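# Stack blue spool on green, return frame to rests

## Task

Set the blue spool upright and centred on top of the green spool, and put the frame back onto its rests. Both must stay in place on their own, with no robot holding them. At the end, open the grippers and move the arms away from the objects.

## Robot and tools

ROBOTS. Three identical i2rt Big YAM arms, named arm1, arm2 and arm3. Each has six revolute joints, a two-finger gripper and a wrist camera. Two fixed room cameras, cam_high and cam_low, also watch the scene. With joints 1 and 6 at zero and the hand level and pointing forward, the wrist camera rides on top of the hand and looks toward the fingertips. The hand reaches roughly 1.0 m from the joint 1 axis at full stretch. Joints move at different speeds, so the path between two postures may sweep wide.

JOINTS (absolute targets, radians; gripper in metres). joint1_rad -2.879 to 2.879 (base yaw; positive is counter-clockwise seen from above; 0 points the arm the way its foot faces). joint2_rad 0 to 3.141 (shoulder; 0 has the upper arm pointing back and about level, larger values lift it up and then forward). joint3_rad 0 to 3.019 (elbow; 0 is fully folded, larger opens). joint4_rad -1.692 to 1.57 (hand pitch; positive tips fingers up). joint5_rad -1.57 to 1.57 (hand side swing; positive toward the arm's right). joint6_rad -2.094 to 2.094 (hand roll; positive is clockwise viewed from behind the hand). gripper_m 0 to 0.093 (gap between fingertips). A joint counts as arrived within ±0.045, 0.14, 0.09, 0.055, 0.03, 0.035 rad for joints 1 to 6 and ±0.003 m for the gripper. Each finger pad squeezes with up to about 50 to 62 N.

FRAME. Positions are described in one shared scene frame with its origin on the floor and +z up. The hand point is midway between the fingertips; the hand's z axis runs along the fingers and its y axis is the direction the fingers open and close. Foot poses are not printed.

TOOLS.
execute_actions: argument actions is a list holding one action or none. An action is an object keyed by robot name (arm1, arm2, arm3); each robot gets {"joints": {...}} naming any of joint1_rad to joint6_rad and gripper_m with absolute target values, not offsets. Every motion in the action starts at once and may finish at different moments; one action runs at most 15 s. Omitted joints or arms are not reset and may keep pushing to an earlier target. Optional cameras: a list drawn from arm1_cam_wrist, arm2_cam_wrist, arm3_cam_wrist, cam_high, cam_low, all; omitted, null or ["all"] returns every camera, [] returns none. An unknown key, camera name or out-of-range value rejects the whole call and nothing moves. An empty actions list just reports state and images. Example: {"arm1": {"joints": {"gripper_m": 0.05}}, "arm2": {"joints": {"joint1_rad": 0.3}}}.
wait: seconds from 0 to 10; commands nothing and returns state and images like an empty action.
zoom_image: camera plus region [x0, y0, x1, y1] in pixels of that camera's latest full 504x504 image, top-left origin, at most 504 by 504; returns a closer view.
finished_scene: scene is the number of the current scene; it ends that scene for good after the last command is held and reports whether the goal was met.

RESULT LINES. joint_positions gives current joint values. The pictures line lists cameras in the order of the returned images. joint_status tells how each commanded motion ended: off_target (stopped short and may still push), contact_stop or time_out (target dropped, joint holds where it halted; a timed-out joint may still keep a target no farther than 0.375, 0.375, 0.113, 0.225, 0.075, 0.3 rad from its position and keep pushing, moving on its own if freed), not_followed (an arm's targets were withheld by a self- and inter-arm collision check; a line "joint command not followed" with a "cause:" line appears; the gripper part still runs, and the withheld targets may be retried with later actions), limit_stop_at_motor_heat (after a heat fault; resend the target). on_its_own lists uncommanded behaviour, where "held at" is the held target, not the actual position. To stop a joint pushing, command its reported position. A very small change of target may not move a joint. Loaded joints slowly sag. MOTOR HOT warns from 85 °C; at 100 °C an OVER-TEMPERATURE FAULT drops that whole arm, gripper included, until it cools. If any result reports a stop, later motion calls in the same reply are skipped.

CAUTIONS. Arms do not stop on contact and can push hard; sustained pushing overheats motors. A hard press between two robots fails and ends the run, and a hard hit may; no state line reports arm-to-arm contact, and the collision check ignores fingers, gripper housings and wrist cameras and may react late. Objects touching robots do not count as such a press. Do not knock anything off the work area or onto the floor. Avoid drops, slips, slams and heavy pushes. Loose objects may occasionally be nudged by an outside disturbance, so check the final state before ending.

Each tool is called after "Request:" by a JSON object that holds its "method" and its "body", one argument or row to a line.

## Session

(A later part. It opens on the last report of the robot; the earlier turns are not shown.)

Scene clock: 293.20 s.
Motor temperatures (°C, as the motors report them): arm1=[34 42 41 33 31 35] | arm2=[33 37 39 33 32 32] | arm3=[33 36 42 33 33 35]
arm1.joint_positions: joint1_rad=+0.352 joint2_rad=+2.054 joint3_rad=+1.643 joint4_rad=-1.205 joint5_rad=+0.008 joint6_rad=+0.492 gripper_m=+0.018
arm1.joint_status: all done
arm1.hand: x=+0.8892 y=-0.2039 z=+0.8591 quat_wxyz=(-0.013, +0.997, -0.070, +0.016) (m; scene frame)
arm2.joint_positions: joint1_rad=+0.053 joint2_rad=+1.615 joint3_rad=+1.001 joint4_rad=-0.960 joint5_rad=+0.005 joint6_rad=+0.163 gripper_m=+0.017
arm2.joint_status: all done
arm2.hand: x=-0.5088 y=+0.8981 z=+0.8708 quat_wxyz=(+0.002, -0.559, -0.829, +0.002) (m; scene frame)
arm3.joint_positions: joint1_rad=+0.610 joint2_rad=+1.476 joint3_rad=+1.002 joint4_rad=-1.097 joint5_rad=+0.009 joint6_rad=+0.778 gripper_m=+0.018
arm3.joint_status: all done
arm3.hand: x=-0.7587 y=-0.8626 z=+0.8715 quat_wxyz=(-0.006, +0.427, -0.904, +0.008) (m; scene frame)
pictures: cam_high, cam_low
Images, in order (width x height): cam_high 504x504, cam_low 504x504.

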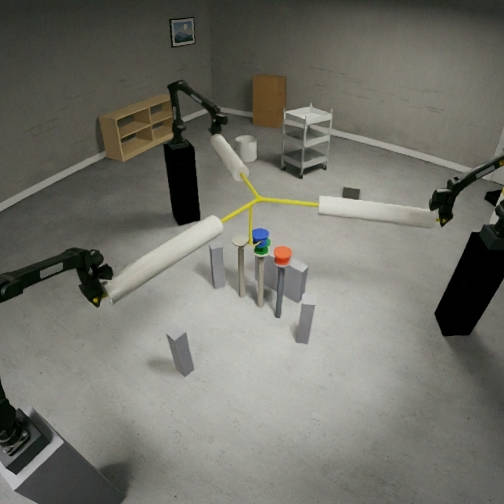

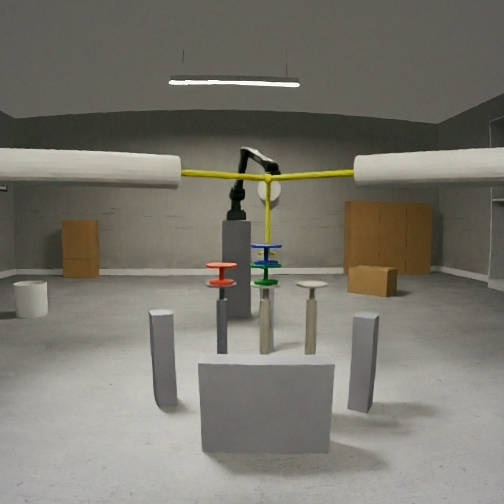

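Request:
{"method": "execute_actions", "body": {
  "actions": [],
  "cameras": ["cam_high","cam_low"]
}}

Scene clock: 307.03 s.
Motor temperatures (°C, as the motors report them): arm1=[34 42 41 33 31 35] | arm2=[33 37 38 33 32 32] | arm3=[33 36 40 33 33 35]
arm1.joint_positions: joint1_rad=+0.352 joint2_rad=+2.054 joint3_rad=+1.643 joint4_rad=-1.205 joint5_rad=+0.008 joint6_rad=+0.492 gripper_m=+0.018
arm1.joint_status: all done
arm1.hand: x=+0.8892 y=-0.2039 z=+0.8591 quat_wxyz=(-0.013, +0.997, -0.070, +0.016) (m; scene frame)
arm2.joint_positions: joint1_rad=+0.053 joint2_rad=+1.615 joint3_rad=+1.001 joint4_rad=-0.960 joint5_rad=+0.005 joint6_rad=+0.163 gripper_m=+0.017
arm2.joint_status: all done
arm2.hand: x=-0.5088 y=+0.8981 z=+0.8708 quat_wxyz=(+0.002, -0.559, -0.829, +0.002) (m; scene frame)
arm3.joint_positions: joint1_rad=+0.610 joint2_rad=+1.476 joint3_rad=+1.002 joint4_rad=-1.097 joint5_rad=+0.009 joint6_rad=+0.778 gripper_m=+0.018
arm3.joint_status: all done
arm3.hand: x=-0.7587 y=-0.8626 z=+0.8715 quat_wxyz=(-0.006, +0.427, -0.904, +0.008) (m; scene frame)
pictures: cam_high, cam_low
Images, in order (width x height): cam_high 504x504, cam_low 504x504.

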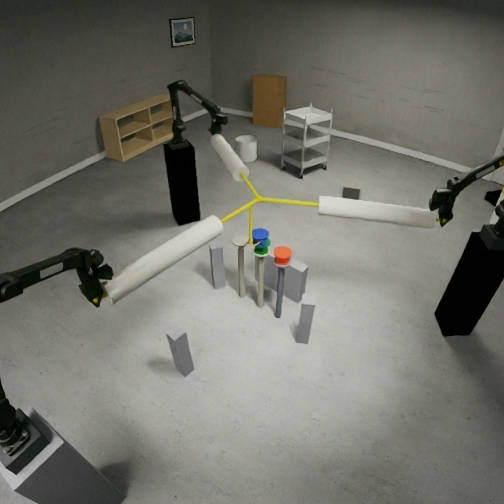

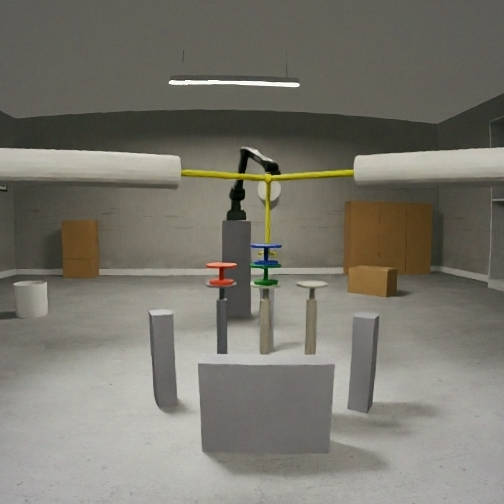

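Request:
{"method": "execute_actions", "body": {
  "actions": [
    {"arm1":{"joints":{"joint1_rad":0.41,"joint2_rad":1.905,"joint3_rad":1.455,"joint4_rad":-1.14,"joint6_rad":0.55}},"arm2":{"joints":{"joint1_rad":0.15,"joint2_rad":1.69,"joint3_rad":1.17,"joint4_rad":-0.99,"joint6_rad":0.26}},"arm3":{"joints":{"joint1_rad":0.45,"joint2_rad":1.435,"joint3_rad":0.975,"joint4_rad":-1.09,"joint6_rad":0.62}}}
  ],
  "cameras": ["cam_high","cam_low"]
}}

Scene clock: 315.80 s.
Motor temperatures (°C, as the motors report them): arm1=[34 42 41 33 31 35] | arm2=[33 37 38 33 32 32] | arm3=[33 36 40 33 33 35]
arm1.joint_positions: joint1_rad=+0.401 joint2_rad=+1.949 joint3_rad=+1.450 joint4_rad=-1.142 joint5_rad=+0.009 joint6_rad=+0.541 gripper_m=+0.018
arm1.joint_status: all done
arm1.hand: x=+0.9494 y=-0.2099 z=+0.8519 quat_wxyz=(-0.020, +0.997, -0.070, +0.027) (m; scene frame)
arm2.joint_positions: joint1_rad=+0.156 joint2_rad=+1.720 joint3_rad=+1.114 joint4_rad=-0.973 joint5_rad=+0.003 joint6_rad=+0.259 gripper_m=+0.017
arm2.joint_status: all done
arm2.hand: x=-0.4487 y=+0.8914 z=+0.8622 quat_wxyz=(+0.004, -0.556, -0.831, +0.000) (m; scene frame)
arm3.joint_positions: joint1_rad=+0.450 joint2_rad=+1.475 joint3_rad=+0.975 joint4_rad=-1.084 joint5_rad=+0.005 joint6_rad=+0.619 gripper_m=+0.018
arm3.joint_status: all done
arm3.hand: x=-0.6970 y=-0.8710 z=+0.8631 quat_wxyz=(+0.000, +0.426, -0.905, +0.014) (m; scene frame)
pictures: cam_high, cam_low
Images, in order (width x height): cam_high 504x504, cam_low 504x504.

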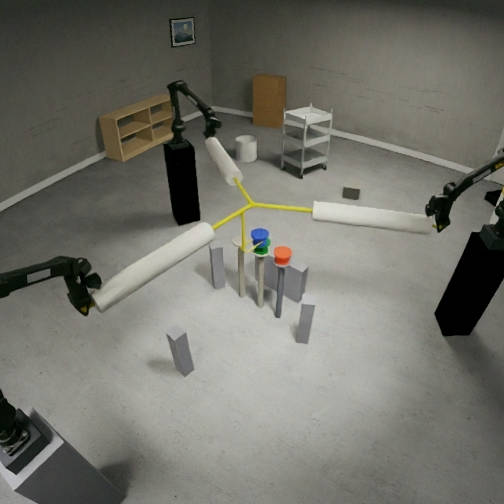

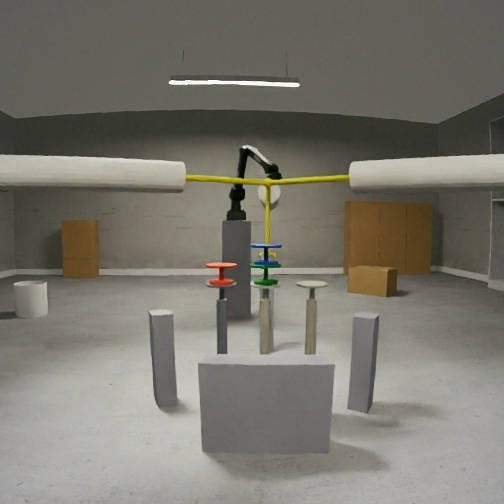

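Request:
{"method": "execute_actions", "body": {
  "actions": [
    {"arm1":{"joints":{"joint1_rad":0.485,"joint2_rad":1.75,"joint3_rad":1.285,"joint4_rad":-1.07,"joint6_rad":0.62}},"arm2":{"joints":{"joint1_rad":0.24,"joint2_rad":1.765,"joint3_rad":1.33,"joint4_rad":-1.04,"joint6_rad":0.35}},"arm3":{"joints":{"joint1_rad":0.286,"joint2_rad":1.395,"joint3_rad":0.97,"joint4_rad":-1.09,"joint6_rad":0.46}}}
  ],
  "cameras": ["cam_high","cam_low"]
}}

Request:
{"method": "zoom_image", "body": {
  "camera": "cam_low",
  "region": [180,200,350,320]
}}

Scene clock: 319.03 s.
Motor temperatures (°C, as the motors report them): arm1=[34 42 41 33 31 35] | arm2=[33 37 39 33 32 32] | arm3=[33 36 40 33 33 35]
arm1.joint_positions: joint1_rad=+0.482 joint2_rad=+1.794 joint3_rad=+1.268 joint4_rad=-1.079 joint5_rad=+0.004 joint6_rad=+0.622 gripper_m=+0.018
arm1.joint_status: all done
arm1.hand: x=+1.0122 y=-0.2277 z=+0.8694 quat_wxyz=(-0.011, +0.997, -0.070, +0.011) (m; scene frame)
arm2.joint_positions: joint1_rad=+0.248 joint2_rad=+1.792 joint3_rad=+1.276 joint4_rad=-1.029 joint5_rad=+0.003 joint6_rad=+0.352 gripper_m=+0.017
arm2.joint_status: all done
arm2.hand: x=-0.3812 y=+0.8794 z=+0.8817 quat_wxyz=(-0.012, -0.557, -0.831, +0.004) (m; scene frame)
arm3.joint_positions: joint1_rad=+0.285 joint2_rad=+1.436 joint3_rad=+0.964 joint4_rad=-1.084 joint5_rad=+0.004 joint6_rad=+0.458 gripper_m=+0.018
arm3.joint_status: all done
arm3.hand: x=-0.6356 y=-0.8836 z=+0.8741 quat_wxyz=(-0.008, +0.425, -0.905, +0.002) (m; scene frame)
pictures: cam_high, cam_low
Images, in order (width x height): cam_high 504x504, cam_low 504x504.

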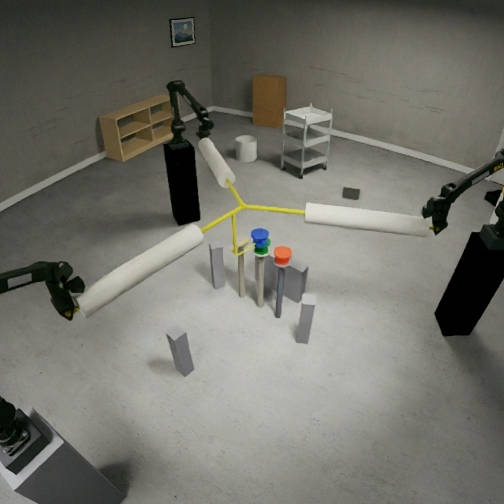

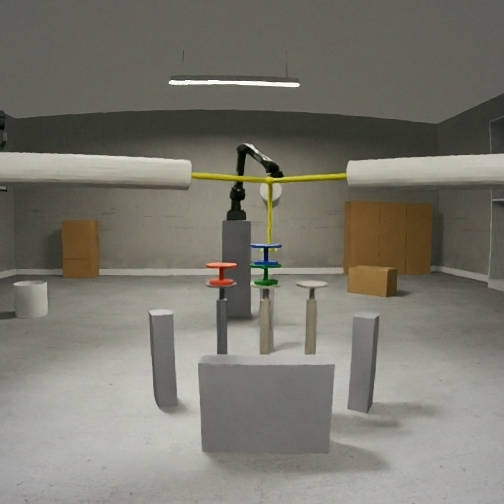

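Region (180, 200, 350, 320) of cam_low's 504x504 image, scaled by 2.965, with more detail than that image has; it fills the top 356 rows of this view, and the rest is white.

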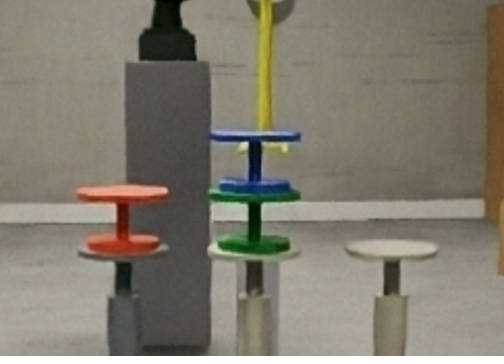

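Request:
{"method": "execute_actions", "body": {
  "actions": [
    {"arm1":{"joints":{"joint1_rad":0.605,"joint2_rad":1.58,"joint3_rad":1.05,"joint4_rad":-1.0,"joint6_rad":0.745}},"arm2":{"joints":{"joint1_rad":0.345,"joint2_rad":1.92,"joint3_rad":1.57,"joint4_rad":-1.13,"joint6_rad":0.455}},"arm3":{"joints":{"joint1_rad":0.07,"joint2_rad":1.45,"joint3_rad":1.06,"joint4_rad":-1.11,"joint6_rad":0.245}}}
  ],
  "cameras": ["cam_high","cam_low"]
}}

Scene clock: 328.40 s.
Motor temperatures (°C, as the motors report them): arm1=[34 42 41 33 31 35] | arm2=[33 37 40 33 32 32] | arm3=[33 37 41 33 33 35]
arm1.joint_positions: joint1_rad=+0.600 joint2_rad=+1.612 joint3_rad=+1.046 joint4_rad=-1.007 joint5_rad=+0.003 joint6_rad=+0.740 gripper_m=+0.018
arm1.joint_status: all done
arm1.hand: x=+1.0971 y=-0.2402 z=+0.8772 quat_wxyz=(-0.002, +0.998, -0.071, -0.003) (m; scene frame)
arm2.joint_positions: joint1_rad=+0.343 joint2_rad=+1.953 joint3_rad=+1.516 joint4_rad=-1.109 joint5_rad=+0.004 joint6_rad=+0.451 gripper_m=+0.017
arm2.joint_status: all done
arm2.hand: x=-0.2964 y=+0.8679 z=+0.8797 quat_wxyz=(-0.012, -0.558, -0.830, +0.004) (m; scene frame)
arm3.joint_positions: joint1_rad=+0.063 joint2_rad=+1.450 joint3_rad=+1.005 joint4_rad=-1.090 joint5_rad=+0.007 joint6_rad=+0.236 gripper_m=+0.018
arm3.joint_status: all done
arm3.hand: x=-0.5489 y=-0.8993 z=+0.8839 quat_wxyz=(-0.017, +0.425, -0.905, -0.001) (m; scene frame)
pictures: cam_high, cam_low
Images, in order (width x height): cam_high 504x504, cam_low 504x504.

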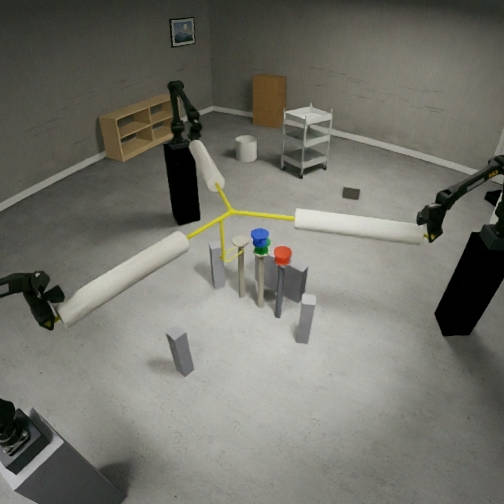

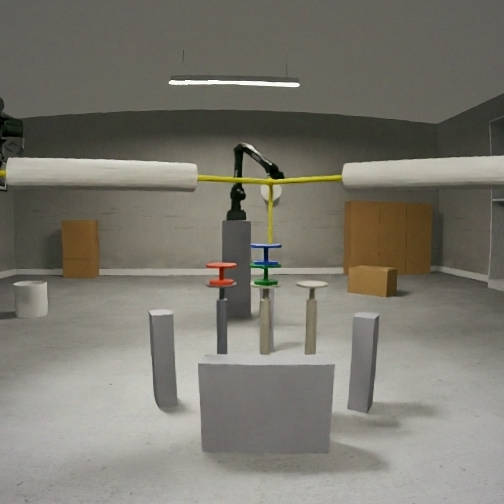

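Request:
{"method": "execute_actions", "body": {
  "actions": [
    {"arm1":{"joints":{"joint1_rad":0.725,"joint2_rad":1.4,"joint3_rad":0.81,"joint4_rad":-0.96,"joint6_rad":0.865}},"arm2":{"joints":{"joint1_rad":0.45,"joint2_rad":2.08,"joint3_rad":1.82,"joint4_rad":-1.23,"joint6_rad":0.56}},"arm3":{"joints":{"joint1_rad":-0.1,"joint2_rad":1.59,"joint3_rad":1.24,"joint4_rad":-1.14,"joint6_rad":0.075}}}
  ],
  "cameras": ["cam_high"]
}}

Scene clock: 333.53 s.
Motor temperatures (°C, as the motors report them): arm1=[34 41 40 33 31 35] | arm2=[33 37 41 33 32 32] | arm3=[33 36 42 33 33 35]
arm1.joint_positions: joint1_rad=+0.709 joint2_rad=+1.424 joint3_rad=+0.805 joint4_rad=-0.957 joint5_rad=+0.009 joint6_rad=+0.851 gripper_m=+0.018
arm1.joint_status: all done
arm1.hand: x=+1.1882 y=-0.2220 z=+0.8690 quat_wxyz=(-0.005, +0.997, -0.071, -0.004) (m; scene frame)
arm2.joint_positions: joint1_rad=+0.459 joint2_rad=+2.116 joint3_rad=+1.759 joint4_rad=-1.204 joint5_rad=+0.002 joint6_rad=+0.562 gripper_m=+0.017
arm2.joint_status: all done
arm2.hand: x=-0.2065 y=+0.8868 z=+0.8707 quat_wxyz=(-0.005, -0.556, -0.831, +0.001) (m; scene frame)
arm3.joint_positions: joint1_rad=-0.104 joint2_rad=+1.602 joint3_rad=+1.186 joint4_rad=-1.127 joint5_rad=+0.007 joint6_rad=+0.068 gripper_m=+0.018
arm3.joint_status: all done
arm3.hand: x=-0.4569 y=-0.8844 z=+0.8869 quat_wxyz=(-0.015, +0.425, -0.905, +0.003) (m; scene frame)
pictures: cam_high
Images, in order (width x height): cam_high 504x504.

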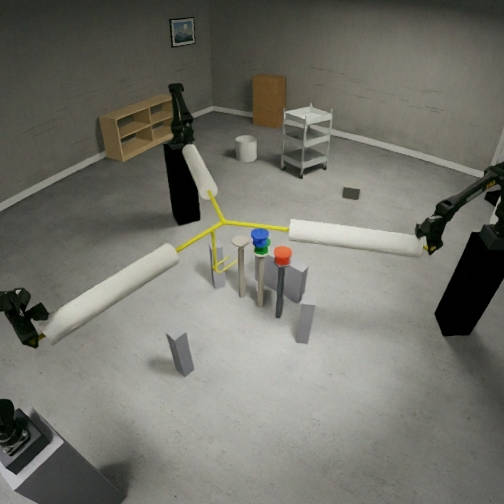

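Request:
{"method": "execute_actions", "body": {
  "actions": [
    {"arm1":{"joints":{"joint1_rad":0.68,"joint2_rad":1.67,"joint3_rad":0.76,"joint4_rad":-0.64,"joint6_rad":0.825}},"arm2":{"joints":{"joint1_rad":0.43,"joint2_rad":2.18,"joint3_rad":1.63,"joint4_rad":-0.99,"joint6_rad":0.545}},"arm3":{"joints":{"joint1_rad":-0.064,"joint2_rad":1.735,"joint3_rad":1.04,"joint4_rad":-0.855,"joint6_rad":0.11}}}
  ],
  "cameras": []
}}

Request:
{"method": "execute_actions", "body": {
  "actions": [
    {"arm1":{"joints":{"joint2_rad":1.96,"joint3_rad":0.76,"joint4_rad":-0.345}},"arm2":{"joints":{"joint2_rad":2.35,"joint3_rad":1.63,"joint4_rad":-0.825}},"arm3":{"joints":{"joint2_rad":1.945,"joint3_rad":1.0,"joint4_rad":-0.605}}}
  ],
  "cameras": ["cam_high","cam_low"]
}}

Scene clock: 342.43 s.
Motor temperatures (°C, as the motors report them): arm1=[34 41 40 33 31 35] | arm2=[33 38 41 33 32 32] | arm3=[33 37 43 33 33 35]
arm1.joint_positions: joint1_rad=+0.669 joint2_rad=+1.698 joint3_rad=+0.763 joint4_rad=-0.646 joint5_rad=+0.007 joint6_rad=+0.809 gripper_m=+0.018
arm1.joint_status: all done
arm1.hand: x=+1.1652 y=-0.2227 z=+0.7658 quat_wxyz=(-0.006, +0.998, -0.070, -0.001) (m; scene frame)
arm2.joint_positions: joint1_rad=+0.425 joint2_rad=+2.224 joint3_rad=+1.628 joint4_rad=-0.976 joint5_rad=+0.002 joint6_rad=+0.538 gripper_m=+0.017
arm2.joint_status: all done
arm2.hand: x=-0.2310 y=+0.8784 z=+0.7605 quat_wxyz=(+0.001, -0.560, -0.828, +0.001) (m; scene frame)
arm3.joint_positions: joint1_rad=-0.075 joint2_rad=+1.756 joint3_rad=+1.037 joint4_rad=-0.860 joint5_rad=+0.006 joint6_rad=+0.093 gripper_m=+0.018
arm3.joint_status: all done
arm3.hand: x=-0.4747 y=-0.8893 z=+0.7732 quat_wxyz=(+0.000, +0.427, -0.904, +0.011) (m; scene frame)
pictures: none
No camera images: the call's "cameras" was empty. Leave "cameras" out to get every camera's image.

Scene clock: 343.47 s.
Motor temperatures (°C, as the motors report them): arm1=[34 40 40 33 31 35] | arm2=[33 38 41 33 32 32] | arm3=[33 37 43 33 33 35]
arm1.joint_positions: joint1_rad=+0.666 joint2_rad=+1.987 joint3_rad=+0.757 joint4_rad=-0.354 joint5_rad=+0.009 joint6_rad=+0.807 gripper_m=+0.018
arm1.joint_status: all done
arm1.hand: x=+1.1635 y=-0.2216 z=+0.6652 quat_wxyz=(-0.008, +0.997, -0.071, -0.001) (m; scene frame)
arm2.joint_positions: joint1_rad=+0.426 joint2_rad=+2.388 joint3_rad=+1.624 joint4_rad=-0.801 joint5_rad=+0.003 joint6_rad=+0.538 gripper_m=+0.017
arm2.joint_status: all done
arm2.hand: x=-0.2310 y=+0.8788 z=+0.6607 quat_wxyz=(-0.003, -0.560, -0.829, +0.002) (m; scene frame)
arm3.joint_positions: joint1_rad=-0.071 joint2_rad=+1.964 joint3_rad=+1.001 joint4_rad=-0.611 joint5_rad=+0.003 joint6_rad=+0.096 gripper_m=+0.018
arm3.joint_status: all done
arm3.hand: x=-0.4741 y=-0.8864 z=+0.6752 quat_wxyz=(-0.001, +0.427, -0.904, +0.009) (m; scene frame)
pictures: cam_high, cam_low
Images, in order (width x height): cam_high 504x504, cam_low 504x504.

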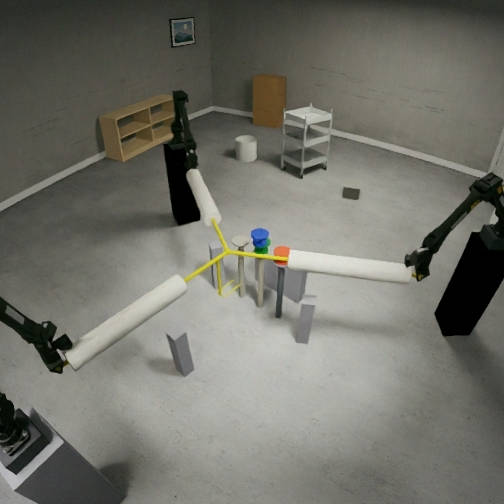

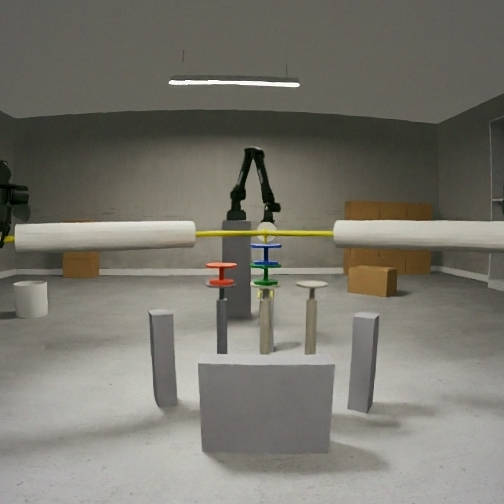

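Request:
{"method": "execute_actions", "body": {
  "actions": [
    {"arm1":{"joints":{"joint2_rad":2.27,"joint3_rad":0.86,"joint4_rad":-0.12}},"arm2":{"joints":{"joint2_rad":2.55,"joint3_rad":1.74,"joint4_rad":-0.71}},"arm3":{"joints":{"joint2_rad":2.195,"joint3_rad":1.06,"joint4_rad":-0.39}}}
  ],
  "cameras": ["cam_high","cam_low"]
}}

Scene clock: 348.57 s.
Motor temperatures (°C, as the motors report them): arm1=[34 40 40 33 31 35] | arm2=[33 38 40 33 32 32] | arm3=[33 37 42 33 33 35]
arm1.joint_positions: joint1_rad=+0.674 joint2_rad=+2.297 joint3_rad=+0.846 joint4_rad=-0.131 joint5_rad=+0.008 joint6_rad=+0.815 gripper_m=+0.018
arm1.joint_status: all done
arm1.hand: x=+1.1609 y=-0.2272 z=+0.5651 quat_wxyz=(-0.007, +0.997, -0.071, -0.001) (m; scene frame)
arm2.joint_positions: joint1_rad=+0.423 joint2_rad=+2.589 joint3_rad=+1.712 joint4_rad=-0.692 joint5_rad=+0.004 joint6_rad=+0.538 gripper_m=+0.017
arm2.joint_status: all done
arm2.hand: x=-0.2298 y=+0.8749 z=+0.5629 quat_wxyz=(-0.001, -0.561, -0.828, +0.002) (m; scene frame)
arm3.joint_positions: joint1_rad=-0.067 joint2_rad=+2.211 joint3_rad=+1.029 joint4_rad=-0.397 joint5_rad=-0.001 joint6_rad=+0.102 gripper_m=+0.018
arm3.joint_status: all done
arm3.hand: x=-0.4762 y=-0.8875 z=+0.5744 quat_wxyz=(+0.002, +0.427, -0.904, +0.008) (m; scene frame)
pictures: cam_high, cam_low
Images, in order (width x height): cam_high 504x504, cam_low 504x504.

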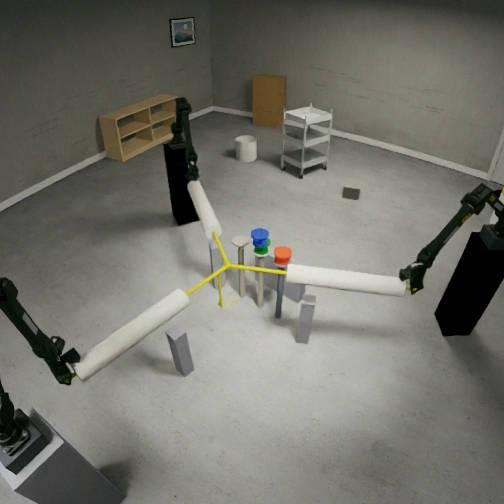

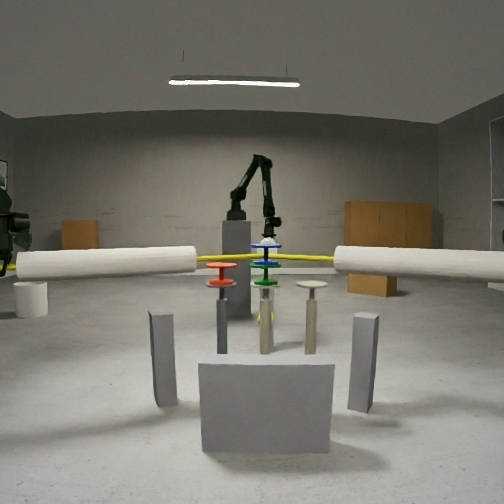

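Request:
{"method": "execute_actions", "body": {
  "actions": [
    {"arm1":{"joints":{"joint1_rad":0.645,"joint2_rad":2.535,"joint3_rad":1.05,"joint4_rad":-0.03,"joint6_rad":0.79}},"arm2":{"joints":{"joint1_rad":0.405,"joint2_rad":2.72,"joint3_rad":1.79,"joint4_rad":-0.6,"joint6_rad":0.52}},"arm3":{"joints":{"joint1_rad":-0.02,"joint2_rad":2.43,"joint3_rad":1.135,"joint4_rad":-0.22,"joint6_rad":0.145}}}
  ],
  "cameras": ["cam_high","cam_low"]
}}

Scene clock: 352.73 s.
Motor temperatures (°C, as the motors report them): arm1=[34 40 39 33 31 35] | arm2=[33 38 40 33 32 32] | arm3=[33 37 41 33 33 35]
arm1.joint_positions: joint1_rad=+0.639 joint2_rad=+2.571 joint3_rad=+1.033 joint4_rad=-0.046 joint5_rad=+0.008 joint6_rad=+0.782 gripper_m=+0.018
arm1.joint_status: all done
arm1.hand: x=+1.1366 y=-0.2287 z=+0.4720 quat_wxyz=(-0.007, +0.997, -0.072, -0.001) (m; scene frame)
arm2.joint_positions: joint1_rad=+0.404 joint2_rad=+2.753 joint3_rad=+1.768 joint4_rad=-0.588 joint5_rad=+0.001 joint6_rad=+0.520 gripper_m=+0.017
arm2.joint_status: all done
arm2.hand: x=-0.2497 y=+0.8763 z=+0.4775 quat_wxyz=(+0.002, -0.562, -0.827, +0.000) (m; scene frame)
arm3.joint_positions: joint1_rad=-0.014 joint2_rad=+2.450 joint3_rad=+1.101 joint4_rad=-0.234 joint5_rad=-0.003 joint6_rad=+0.154 gripper_m=+0.018
arm3.joint_status: all done
arm3.hand: x=-0.4995 y=-0.8822 z=+0.4810 quat_wxyz=(+0.004, +0.427, -0.904, +0.009) (m; scene frame)
pictures: cam_high, cam_low
Images, in order (width x height): cam_high 504x504, cam_low 504x504.

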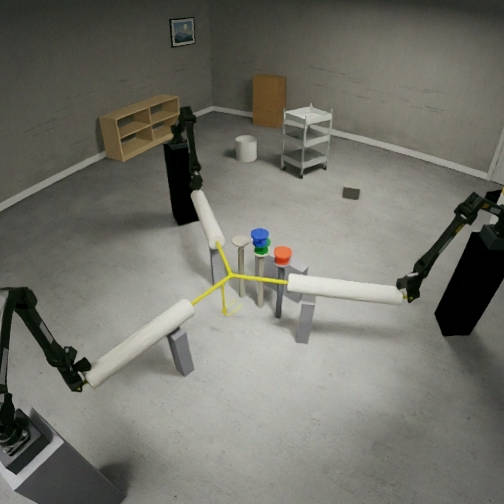

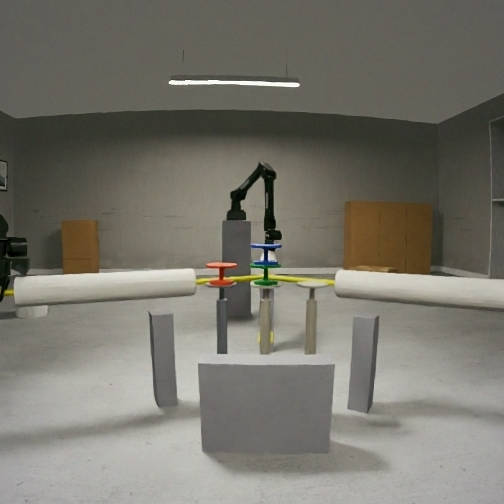

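Request:
{"method": "execute_actions", "body": {
  "actions": [
    {"arm1":{"joints":{"joint2_rad":2.68,"joint3_rad":1.15,"joint4_rad":0.01}},"arm2":{"joints":{"joint2_rad":2.85,"joint3_rad":1.9,"joint4_rad":-0.575}},"arm3":{"joints":{"joint2_rad":2.575,"joint3_rad":1.21,"joint4_rad":-0.16}}}
  ],
  "cameras": ["cam_high","cam_low"]
}}

Scene clock: 356.60 s.
Motor temperatures (°C, as the motors report them): arm1=[34 40 39 33 31 35] | arm2=[33 39 39 33 32 32] | arm3=[33 38 40 33 33 35]
arm1.joint_positions: joint1_rad=+0.642 joint2_rad=+2.717 joint3_rad=+1.133 joint4_rad=-0.004 joint5_rad=+0.011 joint6_rad=+0.783 gripper_m=+0.018
arm1.joint_status: all done
arm1.hand: x=+1.1380 y=-0.2282 z=+0.4183 quat_wxyz=(-0.010, +0.997, -0.071, +0.001) (m; scene frame)
arm2.joint_positions: joint1_rad=+0.406 joint2_rad=+2.880 joint3_rad=+1.874 joint4_rad=-0.566 joint5_rad=+0.001 joint6_rad=+0.520 gripper_m=+0.017
arm2.joint_status: all done
arm2.hand: x=-0.2479 y=+0.8766 z=+0.4253 quat_wxyz=(+0.000, -0.561, -0.828, +0.001) (m; scene frame)
arm3.joint_positions: joint1_rad=-0.014 joint2_rad=+2.590 joint3_rad=+1.184 joint4_rad=-0.174 joint5_rad=-0.004 joint6_rad=+0.154 gripper_m=+0.018
arm3.joint_status: all done
arm3.hand: x=-0.4978 y=-0.8804 z=+0.4282 quat_wxyz=(+0.003, +0.427, -0.904, +0.008) (m; scene frame)
pictures: cam_high, cam_low
Images, in order (width x height): cam_high 504x504, cam_low 504x504.

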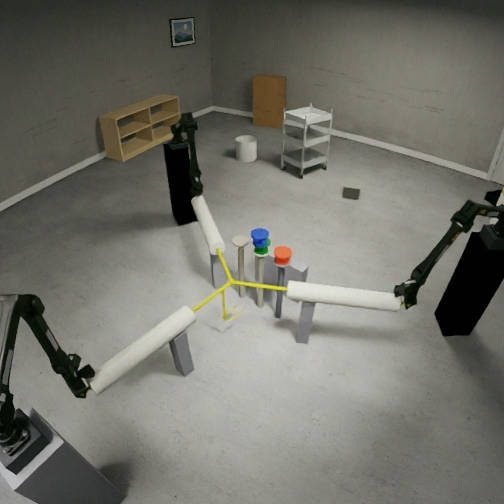

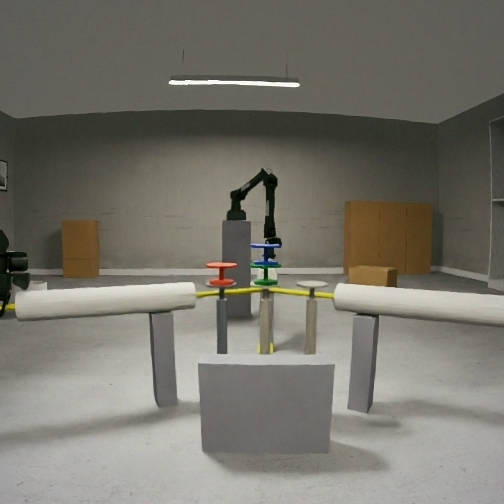

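Request:
{"method": "execute_actions", "body": {
  "actions": [
    {"arm2":{"joints":{"joint2_rad":2.875}},"arm3":{"joints":{"joint2_rad":2.6}}}
  ],
  "cameras": ["cam_high","cam_low","arm2_cam_wrist","arm3_cam_wrist"]
}}

Request:
{"method": "zoom_image", "body": {
  "camera": "cam_low",
  "region": [100,250,420,360]
}}

Request:
{"method": "zoom_image", "body": {
  "camera": "cam_high",
  "region": [130,200,370,400]
}}

Scene clock: 358.87 s.
Motor temperatures (°C, as the motors report them): arm1=[34 41 39 33 31 35] | arm2=[33 39 39 33 32 32] | arm3=[33 38 40 33 33 35]
arm1.joint_positions: joint1_rad=+0.642 joint2_rad=+2.717 joint3_rad=+1.133 joint4_rad=-0.004 joint5_rad=+0.011 joint6_rad=+0.783 gripper_m=+0.018
arm1.joint_status: not commanded
arm1.hand: x=+1.1380 y=-0.2282 z=+0.4183 quat_wxyz=(-0.010, +0.997, -0.071, +0.001) (m; scene frame)
arm2.joint_positions: joint1_rad=+0.406 joint2_rad=+2.880 joint3_rad=+1.874 joint4_rad=-0.566 joint5_rad=+0.001 joint6_rad=+0.520 gripper_m=+0.017
arm2.joint_status: all done
arm2.hand: x=-0.2481 y=+0.8767 z=+0.4250 quat_wxyz=(+0.001, -0.561, -0.828, +0.001) (m; scene frame)
arm3.joint_positions: joint1_rad=-0.014 joint2_rad=+2.592 joint3_rad=+1.184 joint4_rad=-0.174 joint5_rad=-0.004 joint6_rad=+0.154 gripper_m=+0.018
arm3.joint_status: all done
arm3.hand: x=-0.4982 y=-0.8811 z=+0.4275 quat_wxyz=(+0.004, +0.427, -0.904, +0.008) (m; scene frame)
pictures: arm2_cam_wrist, arm3_cam_wrist, cam_high, cam_low
Images, in order (width x height): arm2_cam_wrist 504x504, arm3_cam_wrist 504x504, cam_high 504x504, cam_low 504x504.

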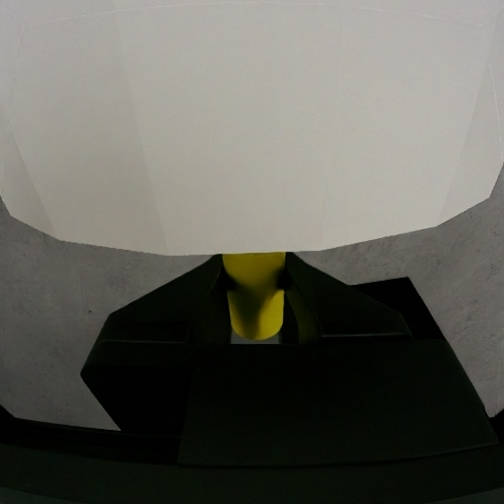

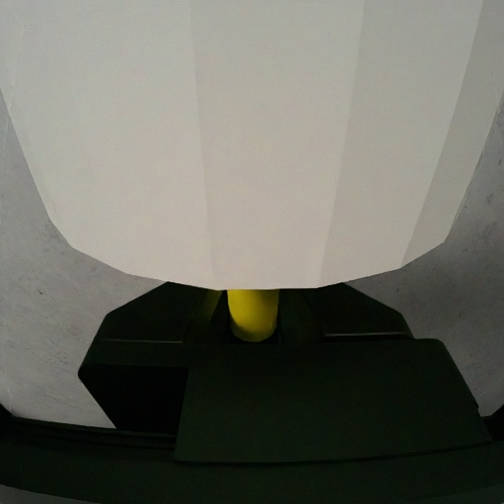

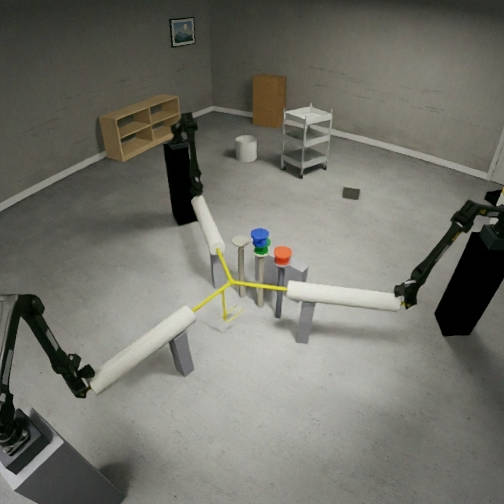

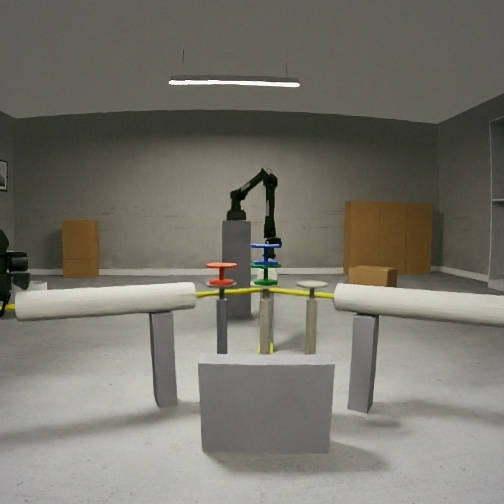

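Region (100, 250, 420, 360) of cam_low's 504x504 image, scaled by 1.575, with more detail than that image has; it fills the top 173 rows of this view, and the rest is white.

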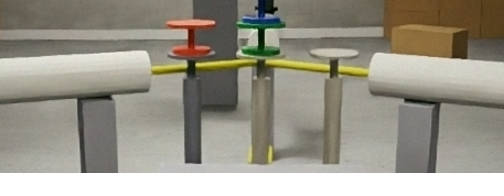

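Region (130, 200, 370, 400) of cam_high's 504x504 image, scaled by 2.100, with more detail than that image has.

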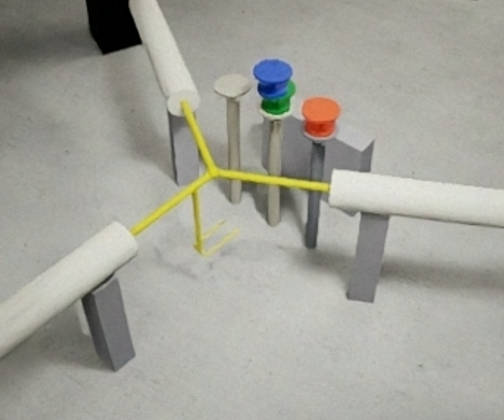

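Seated over the rests. Release.

Request:
{"method": "execute_actions", "body": {
  "actions": [
    {"arm1":{"joints":{"gripper_m":0.093}},"arm2":{"joints":{"gripper_m":0.093}},"arm3":{"joints":{"gripper_m":0.093}}}
  ],
  "cameras": ["cam_high"]
}}

Request:
{"method": "execute_actions", "body": {
  "actions": [
    {"arm1":{"joints":{"joint1_rad":0.655,"joint2_rad":2.53,"joint3_rad":1.04,"joint4_rad":-0.03}},"arm2":{"joints":{"joint2_rad":2.72,"joint3_rad":1.78,"joint4_rad":-0.59}},"arm3":{"joints":{"joint2_rad":2.42,"joint3_rad":1.11,"joint4_rad":-0.23}}}
  ],
  "cameras": ["cam_high","cam_low"]
}}

Scene clock: 361.40 s.
Motor temperatures (°C, as the motors report them): arm1=[34 41 39 33 31 35] | arm2=[33 39 39 33 32 32] | arm3=[33 38 40 33 33 35]
arm1.joint_positions: joint1_rad=+0.642 joint2_rad=+2.703 joint3_rad=+1.144 joint4_rad=-0.004 joint5_rad=+0.003 joint6_rad=+0.783 gripper_m=+0.093
arm1.joint_status: all done
arm1.hand: x=+1.1269 y=-0.2382 z=+0.4237 quat_wxyz=(+0.001, +0.997, -0.071, -0.006) (m; scene frame)
arm2.joint_positions: joint1_rad=+0.406 joint2_rad=+2.880 joint3_rad=+1.874 joint4_rad=-0.567 joint5_rad=+0.001 joint6_rad=+0.520 gripper_m=+0.093
arm2.joint_status: all done
arm2.hand: x=-0.2483 y=+0.8769 z=+0.4250 quat_wxyz=(+0.001, -0.561, -0.828, +0.001) (m; scene frame)
arm3.joint_positions: joint1_rad=-0.014 joint2_rad=+2.592 joint3_rad=+1.197 joint4_rad=-0.174 joint5_rad=-0.003 joint6_rad=+0.154 gripper_m=+0.093
arm3.joint_status: all done
arm3.hand: x=-0.4942 y=-0.8746 z=+0.4283 quat_wxyz=(-0.002, +0.427, -0.904, +0.005) (m; scene frame)
pictures: cam_high
Images, in order (width x height): cam_high 504x504.

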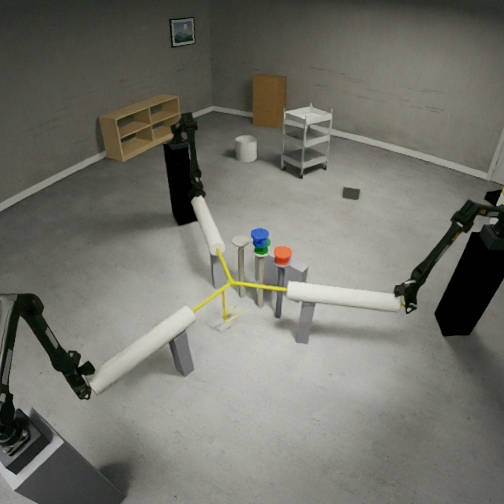

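Scene clock: 362.60 s.
Motor temperatures (°C, as the motors report them): arm1=[34 41 39 33 31 35] | arm2=[33 39 39 33 32 32] | arm3=[33 38 39 33 33 35]
arm1.joint_positions: joint1_rad=+0.642 joint2_rad=+2.535 joint3_rad=+1.042 joint4_rad=-0.023 joint5_rad=+0.002 joint6_rad=+0.783 gripper_m=+0.093
arm1.joint_status: all done
arm1.hand: x=+1.1153 y=-0.2473 z=+0.4861 quat_wxyz=(+0.017, +0.997, -0.071, -0.024) (m; scene frame)
arm2.joint_positions: joint1_rad=+0.406 joint2_rad=+2.711 joint3_rad=+1.776 joint4_rad=-0.586 joint5_rad=+0.001 joint6_rad=+0.520 gripper_m=+0.093
arm2.joint_status: all done
arm2.hand: x=-0.2294 y=+0.8619 z=+0.5047 quat_wxyz=(-0.024, -0.560, -0.828, +0.002) (m; scene frame)
arm3.joint_positions: joint1_rad=-0.014 joint2_rad=+2.419 joint3_rad=+1.105 joint4_rad=-0.220 joint5_rad=-0.003 joint6_rad=+0.154 gripper_m=+0.093
arm3.joint_status: all done
arm3.hand: x=-0.4898 y=-0.8655 z=+0.4946 quat_wxyz=(-0.016, +0.427, -0.904, -0.005) (m; scene frame)
pictures: cam_high, cam_low
Images, in order (width x height): cam_high 504x504, cam_low 504x504.

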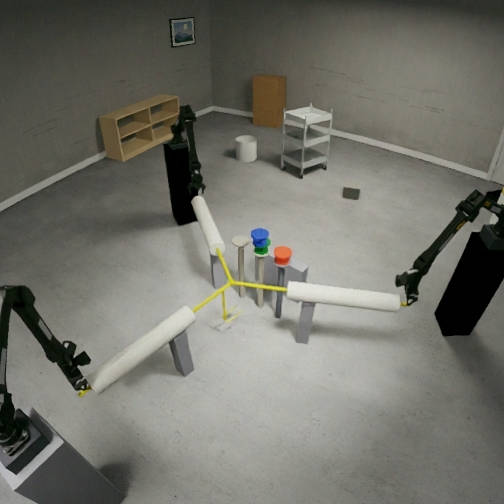

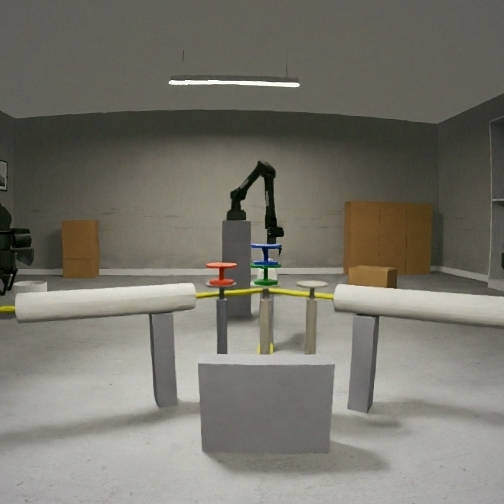

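Raise by shoulder (arc goes up and back a bit).

Request:
{"method": "execute_actions", "body": {
  "actions": [
    {"arm1":{"joints":{"joint2_rad":1.9,"joint3_rad":0.75,"joint4_rad":-0.4}},"arm2":{"joints":{"joint2_rad":2.0,"joint3_rad":1.3,"joint4_rad":-0.85}},"arm3":{"joints":{"joint2_rad":1.8,"joint3_rad":0.85,"joint4_rad":-0.6}}}
  ],
  "cameras": ["cam_high","cam_low"]
}}

Request:
{"method": "zoom_image", "body": {
  "camera": "cam_high",
  "region": [200,210,330,320]
}}

Scene clock: 366.23 s.
Motor temperatures (°C, as the motors report them): arm1=[34 41 39 33 31 35] | arm2=[33 39 39 33 32 32] | arm3=[33 38 39 33 33 35]
arm1.joint_positions: joint1_rad=+0.642 joint2_rad=+1.902 joint3_rad=+0.749 joint4_rad=-0.389 joint5_rad=+0.002 joint6_rad=+0.783 gripper_m=+0.093
arm1.joint_status: all done
arm1.hand: x=+1.1511 y=-0.2215 z=+0.6934 quat_wxyz=(+0.009, +0.997, -0.071, -0.015) (m; scene frame)
arm2.joint_positions: joint1_rad=+0.406 joint2_rad=+1.996 joint3_rad=+1.300 joint4_rad=-0.843 joint5_rad=+0.001 joint6_rad=+0.520 gripper_m=+0.093
arm2.joint_status: all done
arm2.hand: x=-0.3019 y=+0.9193 z=+0.7875 quat_wxyz=(-0.015, -0.561, -0.828, +0.002) (m; scene frame)
arm3.joint_positions: joint1_rad=-0.014 joint2_rad=+1.794 joint3_rad=+0.846 joint4_rad=-0.584 joint5_rad=-0.003 joint6_rad=+0.154 gripper_m=+0.093
arm3.joint_status: all done
arm3.hand: x=-0.5186 y=-0.9087 z=+0.7088 quat_wxyz=(-0.017, +0.427, -0.904, -0.005) (m; scene frame)
pictures: cam_high, cam_low
Images, in order (width x height): cam_high 504x504, cam_low 504x504.

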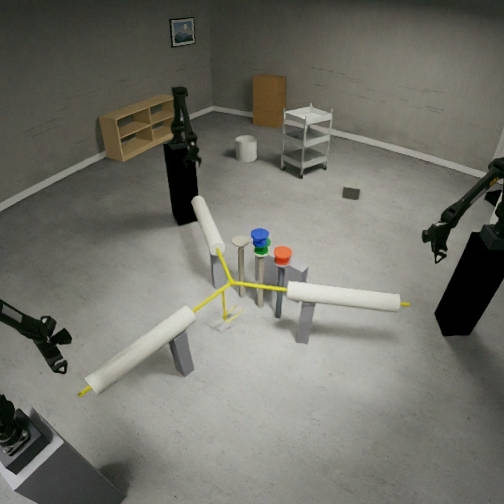

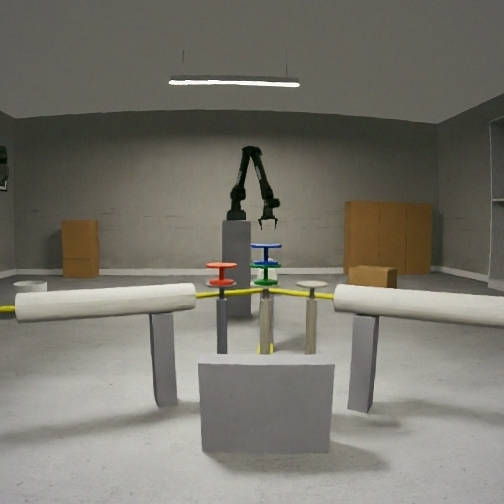

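Region (200, 210, 330, 320) of cam_high's 504x504 image, scaled by 3.877, with more detail than that image has; it fills the top 426 rows of this view, and the rest is white.

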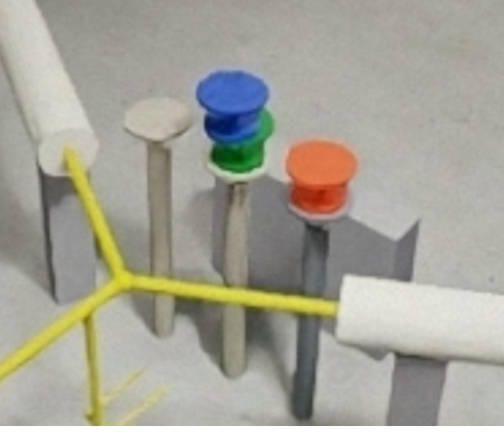

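Request:
{"method": "execute_actions", "body": {
  "actions": [
    {"arm3":{"joints":{"joint1_rad":0.08,"joint2_rad":2.3,"joint3_rad":1.23,"joint4_rad":1.2,"joint6_rad":0}}}
  ],
  "cameras": ["arm3_cam_wrist","cam_high"]
}}

Scene clock: 372.47 s.
Motor temperatures (°C, as the motors report them): arm1=[34 40 39 33 31 35] | arm2=[33 38 38 33 32 32] | arm3=[33 38 39 33 33 35]
arm1.joint_positions: joint1_rad=+0.642 joint2_rad=+1.902 joint3_rad=+0.749 joint4_rad=-0.389 joint5_rad=+0.002 joint6_rad=+0.783 gripper_m=+0.093
arm1.joint_status: not commanded
arm1.hand: x=+1.1511 y=-0.2215 z=+0.6934 quat_wxyz=(+0.009, +0.997, -0.071, -0.015) (m; scene frame)
arm2.joint_positions: joint1_rad=+0.406 joint2_rad=+1.996 joint3_rad=+1.300 joint4_rad=-0.843 joint5_rad=+0.001 joint6_rad=+0.520 gripper_m=+0.093
arm2.joint_status: not commanded
arm2.hand: x=-0.3019 y=+0.9193 z=+0.7875 quat_wxyz=(-0.015, -0.561, -0.828, +0.002) (m; scene frame)
arm3.joint_positions: joint1_rad=+0.082 joint2_rad=+2.297 joint3_rad=+1.201 joint4_rad=+1.173 joint5_rad=-0.001 joint6_rad=+0.009 gripper_m=+0.093
arm3.joint_status: all done
arm3.hand: x=-0.4092 y=-0.5817 z=+0.8248 quat_wxyz=(-0.618, +0.367, -0.574, -0.392) (m; scene frame)
pictures: arm3_cam_wrist, cam_high
Images, in order (width x height): arm3_cam_wrist 504x504, cam_high 504x504.

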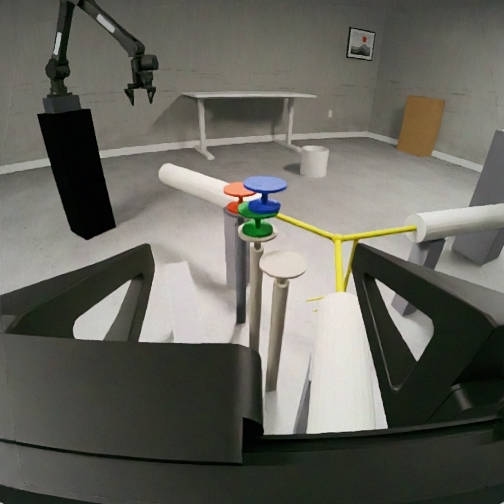

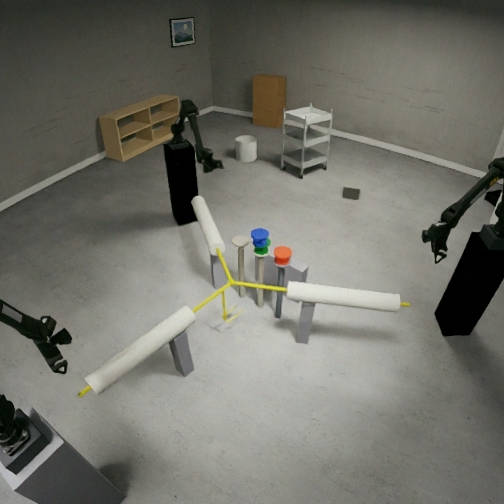

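Request:
{"method": "zoom_image", "body": {
  "camera": "arm3_cam_wrist",
  "region": [210,160,320,260]
}}

Region (210, 160, 320, 260) of arm3_cam_wrist's 504x504 image, scaled by 4.582, with more detail than that image has; it fills the top 458 rows of this view, and the rest is white.

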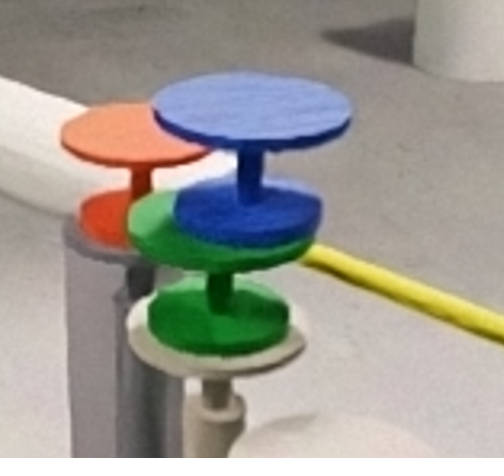

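Request:
{"method": "execute_actions", "body": {
  "actions": [
    {"arm3":{"joints":{"joint1_rad":-0.03,"joint2_rad":1.75,"joint3_rad":0.9,"joint4_rad":-0.7,"joint6_rad":0.154}},"arm1":{"joints":{"joint1_rad":0.655,"joint2_rad":1.987,"joint3_rad":0.757,"joint4_rad":-0.354}},"arm2":{"joints":{"joint1_rad":0.415,"joint2_rad":2.3,"joint3_rad":1.62,"joint4_rad":-0.88}}}
  ],
  "cameras": []
}}

Request:
{"method": "execute_actions", "body": {
  "actions": [
    {"arm3":{"joints":{"joint1_rad":-0.014,"joint2_rad":2.3,"joint3_rad":1.05,"joint4_rad":-0.33}},"arm1":{"joints":{"joint1_rad":0.642,"joint2_rad":2.4,"joint3_rad":0.93,"joint4_rad":-0.1}},"arm2":{"joints":{"joint1_rad":0.406,"joint2_rad":2.65,"joint3_rad":1.73,"joint4_rad":-0.65}}}
  ],
  "cameras": ["cam_high"]
}}

Scene clock: 383.23 s.
Motor temperatures (°C, as the motors report them): arm1=[34 40 39 33 31 35] | arm2=[33 38 39 33 32 32] | arm3=[33 38 40 33 33 35]
arm1.joint_positions: joint1_rad=+0.642 joint2_rad=+1.993 joint3_rad=+0.749 joint4_rad=-0.367 joint5_rad=+0.002 joint6_rad=+0.783 gripper_m=+0.093
arm1.joint_status: all done
arm1.hand: x=+1.1668 y=-0.2096 z=+0.6621 quat_wxyz=(-0.014, +0.997, -0.071, +0.012) (m; scene frame)
arm2.joint_positions: joint1_rad=+0.406 joint2_rad=+2.312 joint3_rad=+1.578 joint4_rad=-0.876 joint5_rad=+0.001 joint6_rad=+0.520 gripper_m=+0.093
arm2.joint_status: all done
arm2.hand: x=-0.2539 y=+0.8813 z=+0.6935 quat_wxyz=(+0.019, -0.560, -0.828, -0.001) (m; scene frame)
arm3.joint_positions: joint1_rad=-0.042 joint2_rad=+1.732 joint3_rad=+0.907 joint4_rad=-0.684 joint5_rad=+0.000 joint6_rad=+0.145 gripper_m=+0.093
arm3.joint_status: all done
arm3.hand: x=-0.4981 y=-0.8978 z=+0.7475 quat_wxyz=(-0.028, +0.418, -0.908, -0.010) (m; scene frame)
pictures: none
No camera images: the call's "cameras" was empty. Leave "cameras" out to get every camera's image.

Scene clock: 384.70 s.
Motor temperatures (°C, as the motors report them): arm1=[34 40 39 33 31 35] | arm2=[33 38 39 33 32 32] | arm3=[33 38 40 33 33 35]
arm1.joint_positions: joint1_rad=+0.642 joint2_rad=+2.419 joint3_rad=+0.926 joint4_rad=-0.112 joint5_rad=+0.002 joint6_rad=+0.783 gripper_m=+0.093
arm1.joint_status: all done
arm1.hand: x=+1.1497 y=-0.2217 z=+0.5251 quat_wxyz=(-0.012, +0.997, -0.071, +0.009) (m; scene frame)
arm2.joint_positions: joint1_rad=+0.406 joint2_rad=+2.656 joint3_rad=+1.707 joint4_rad=-0.658 joint5_rad=+0.001 joint6_rad=+0.520 gripper_m=+0.093
arm2.joint_status: all done
arm2.hand: x=-0.2541 y=+0.8815 z=+0.5215 quat_wxyz=(+0.019, -0.560, -0.828, -0.001) (m; scene frame)
arm3.joint_positions: joint1_rad=-0.025 joint2_rad=+2.302 joint3_rad=+1.046 joint4_rad=-0.346 joint5_rad=+0.000 joint6_rad=+0.145 gripper_m=+0.093
arm3.joint_status: all done
arm3.hand: x=-0.4963 y=-0.8865 z=+0.5378 quat_wxyz=(+0.012, +0.425, -0.905, +0.015) (m; scene frame)
pictures: cam_high
Images, in order (width x height): cam_high 504x504.

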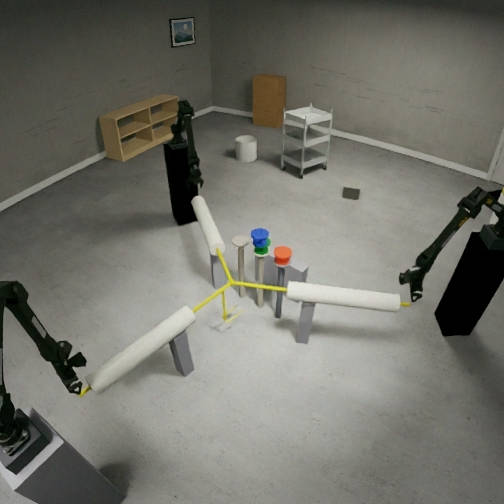

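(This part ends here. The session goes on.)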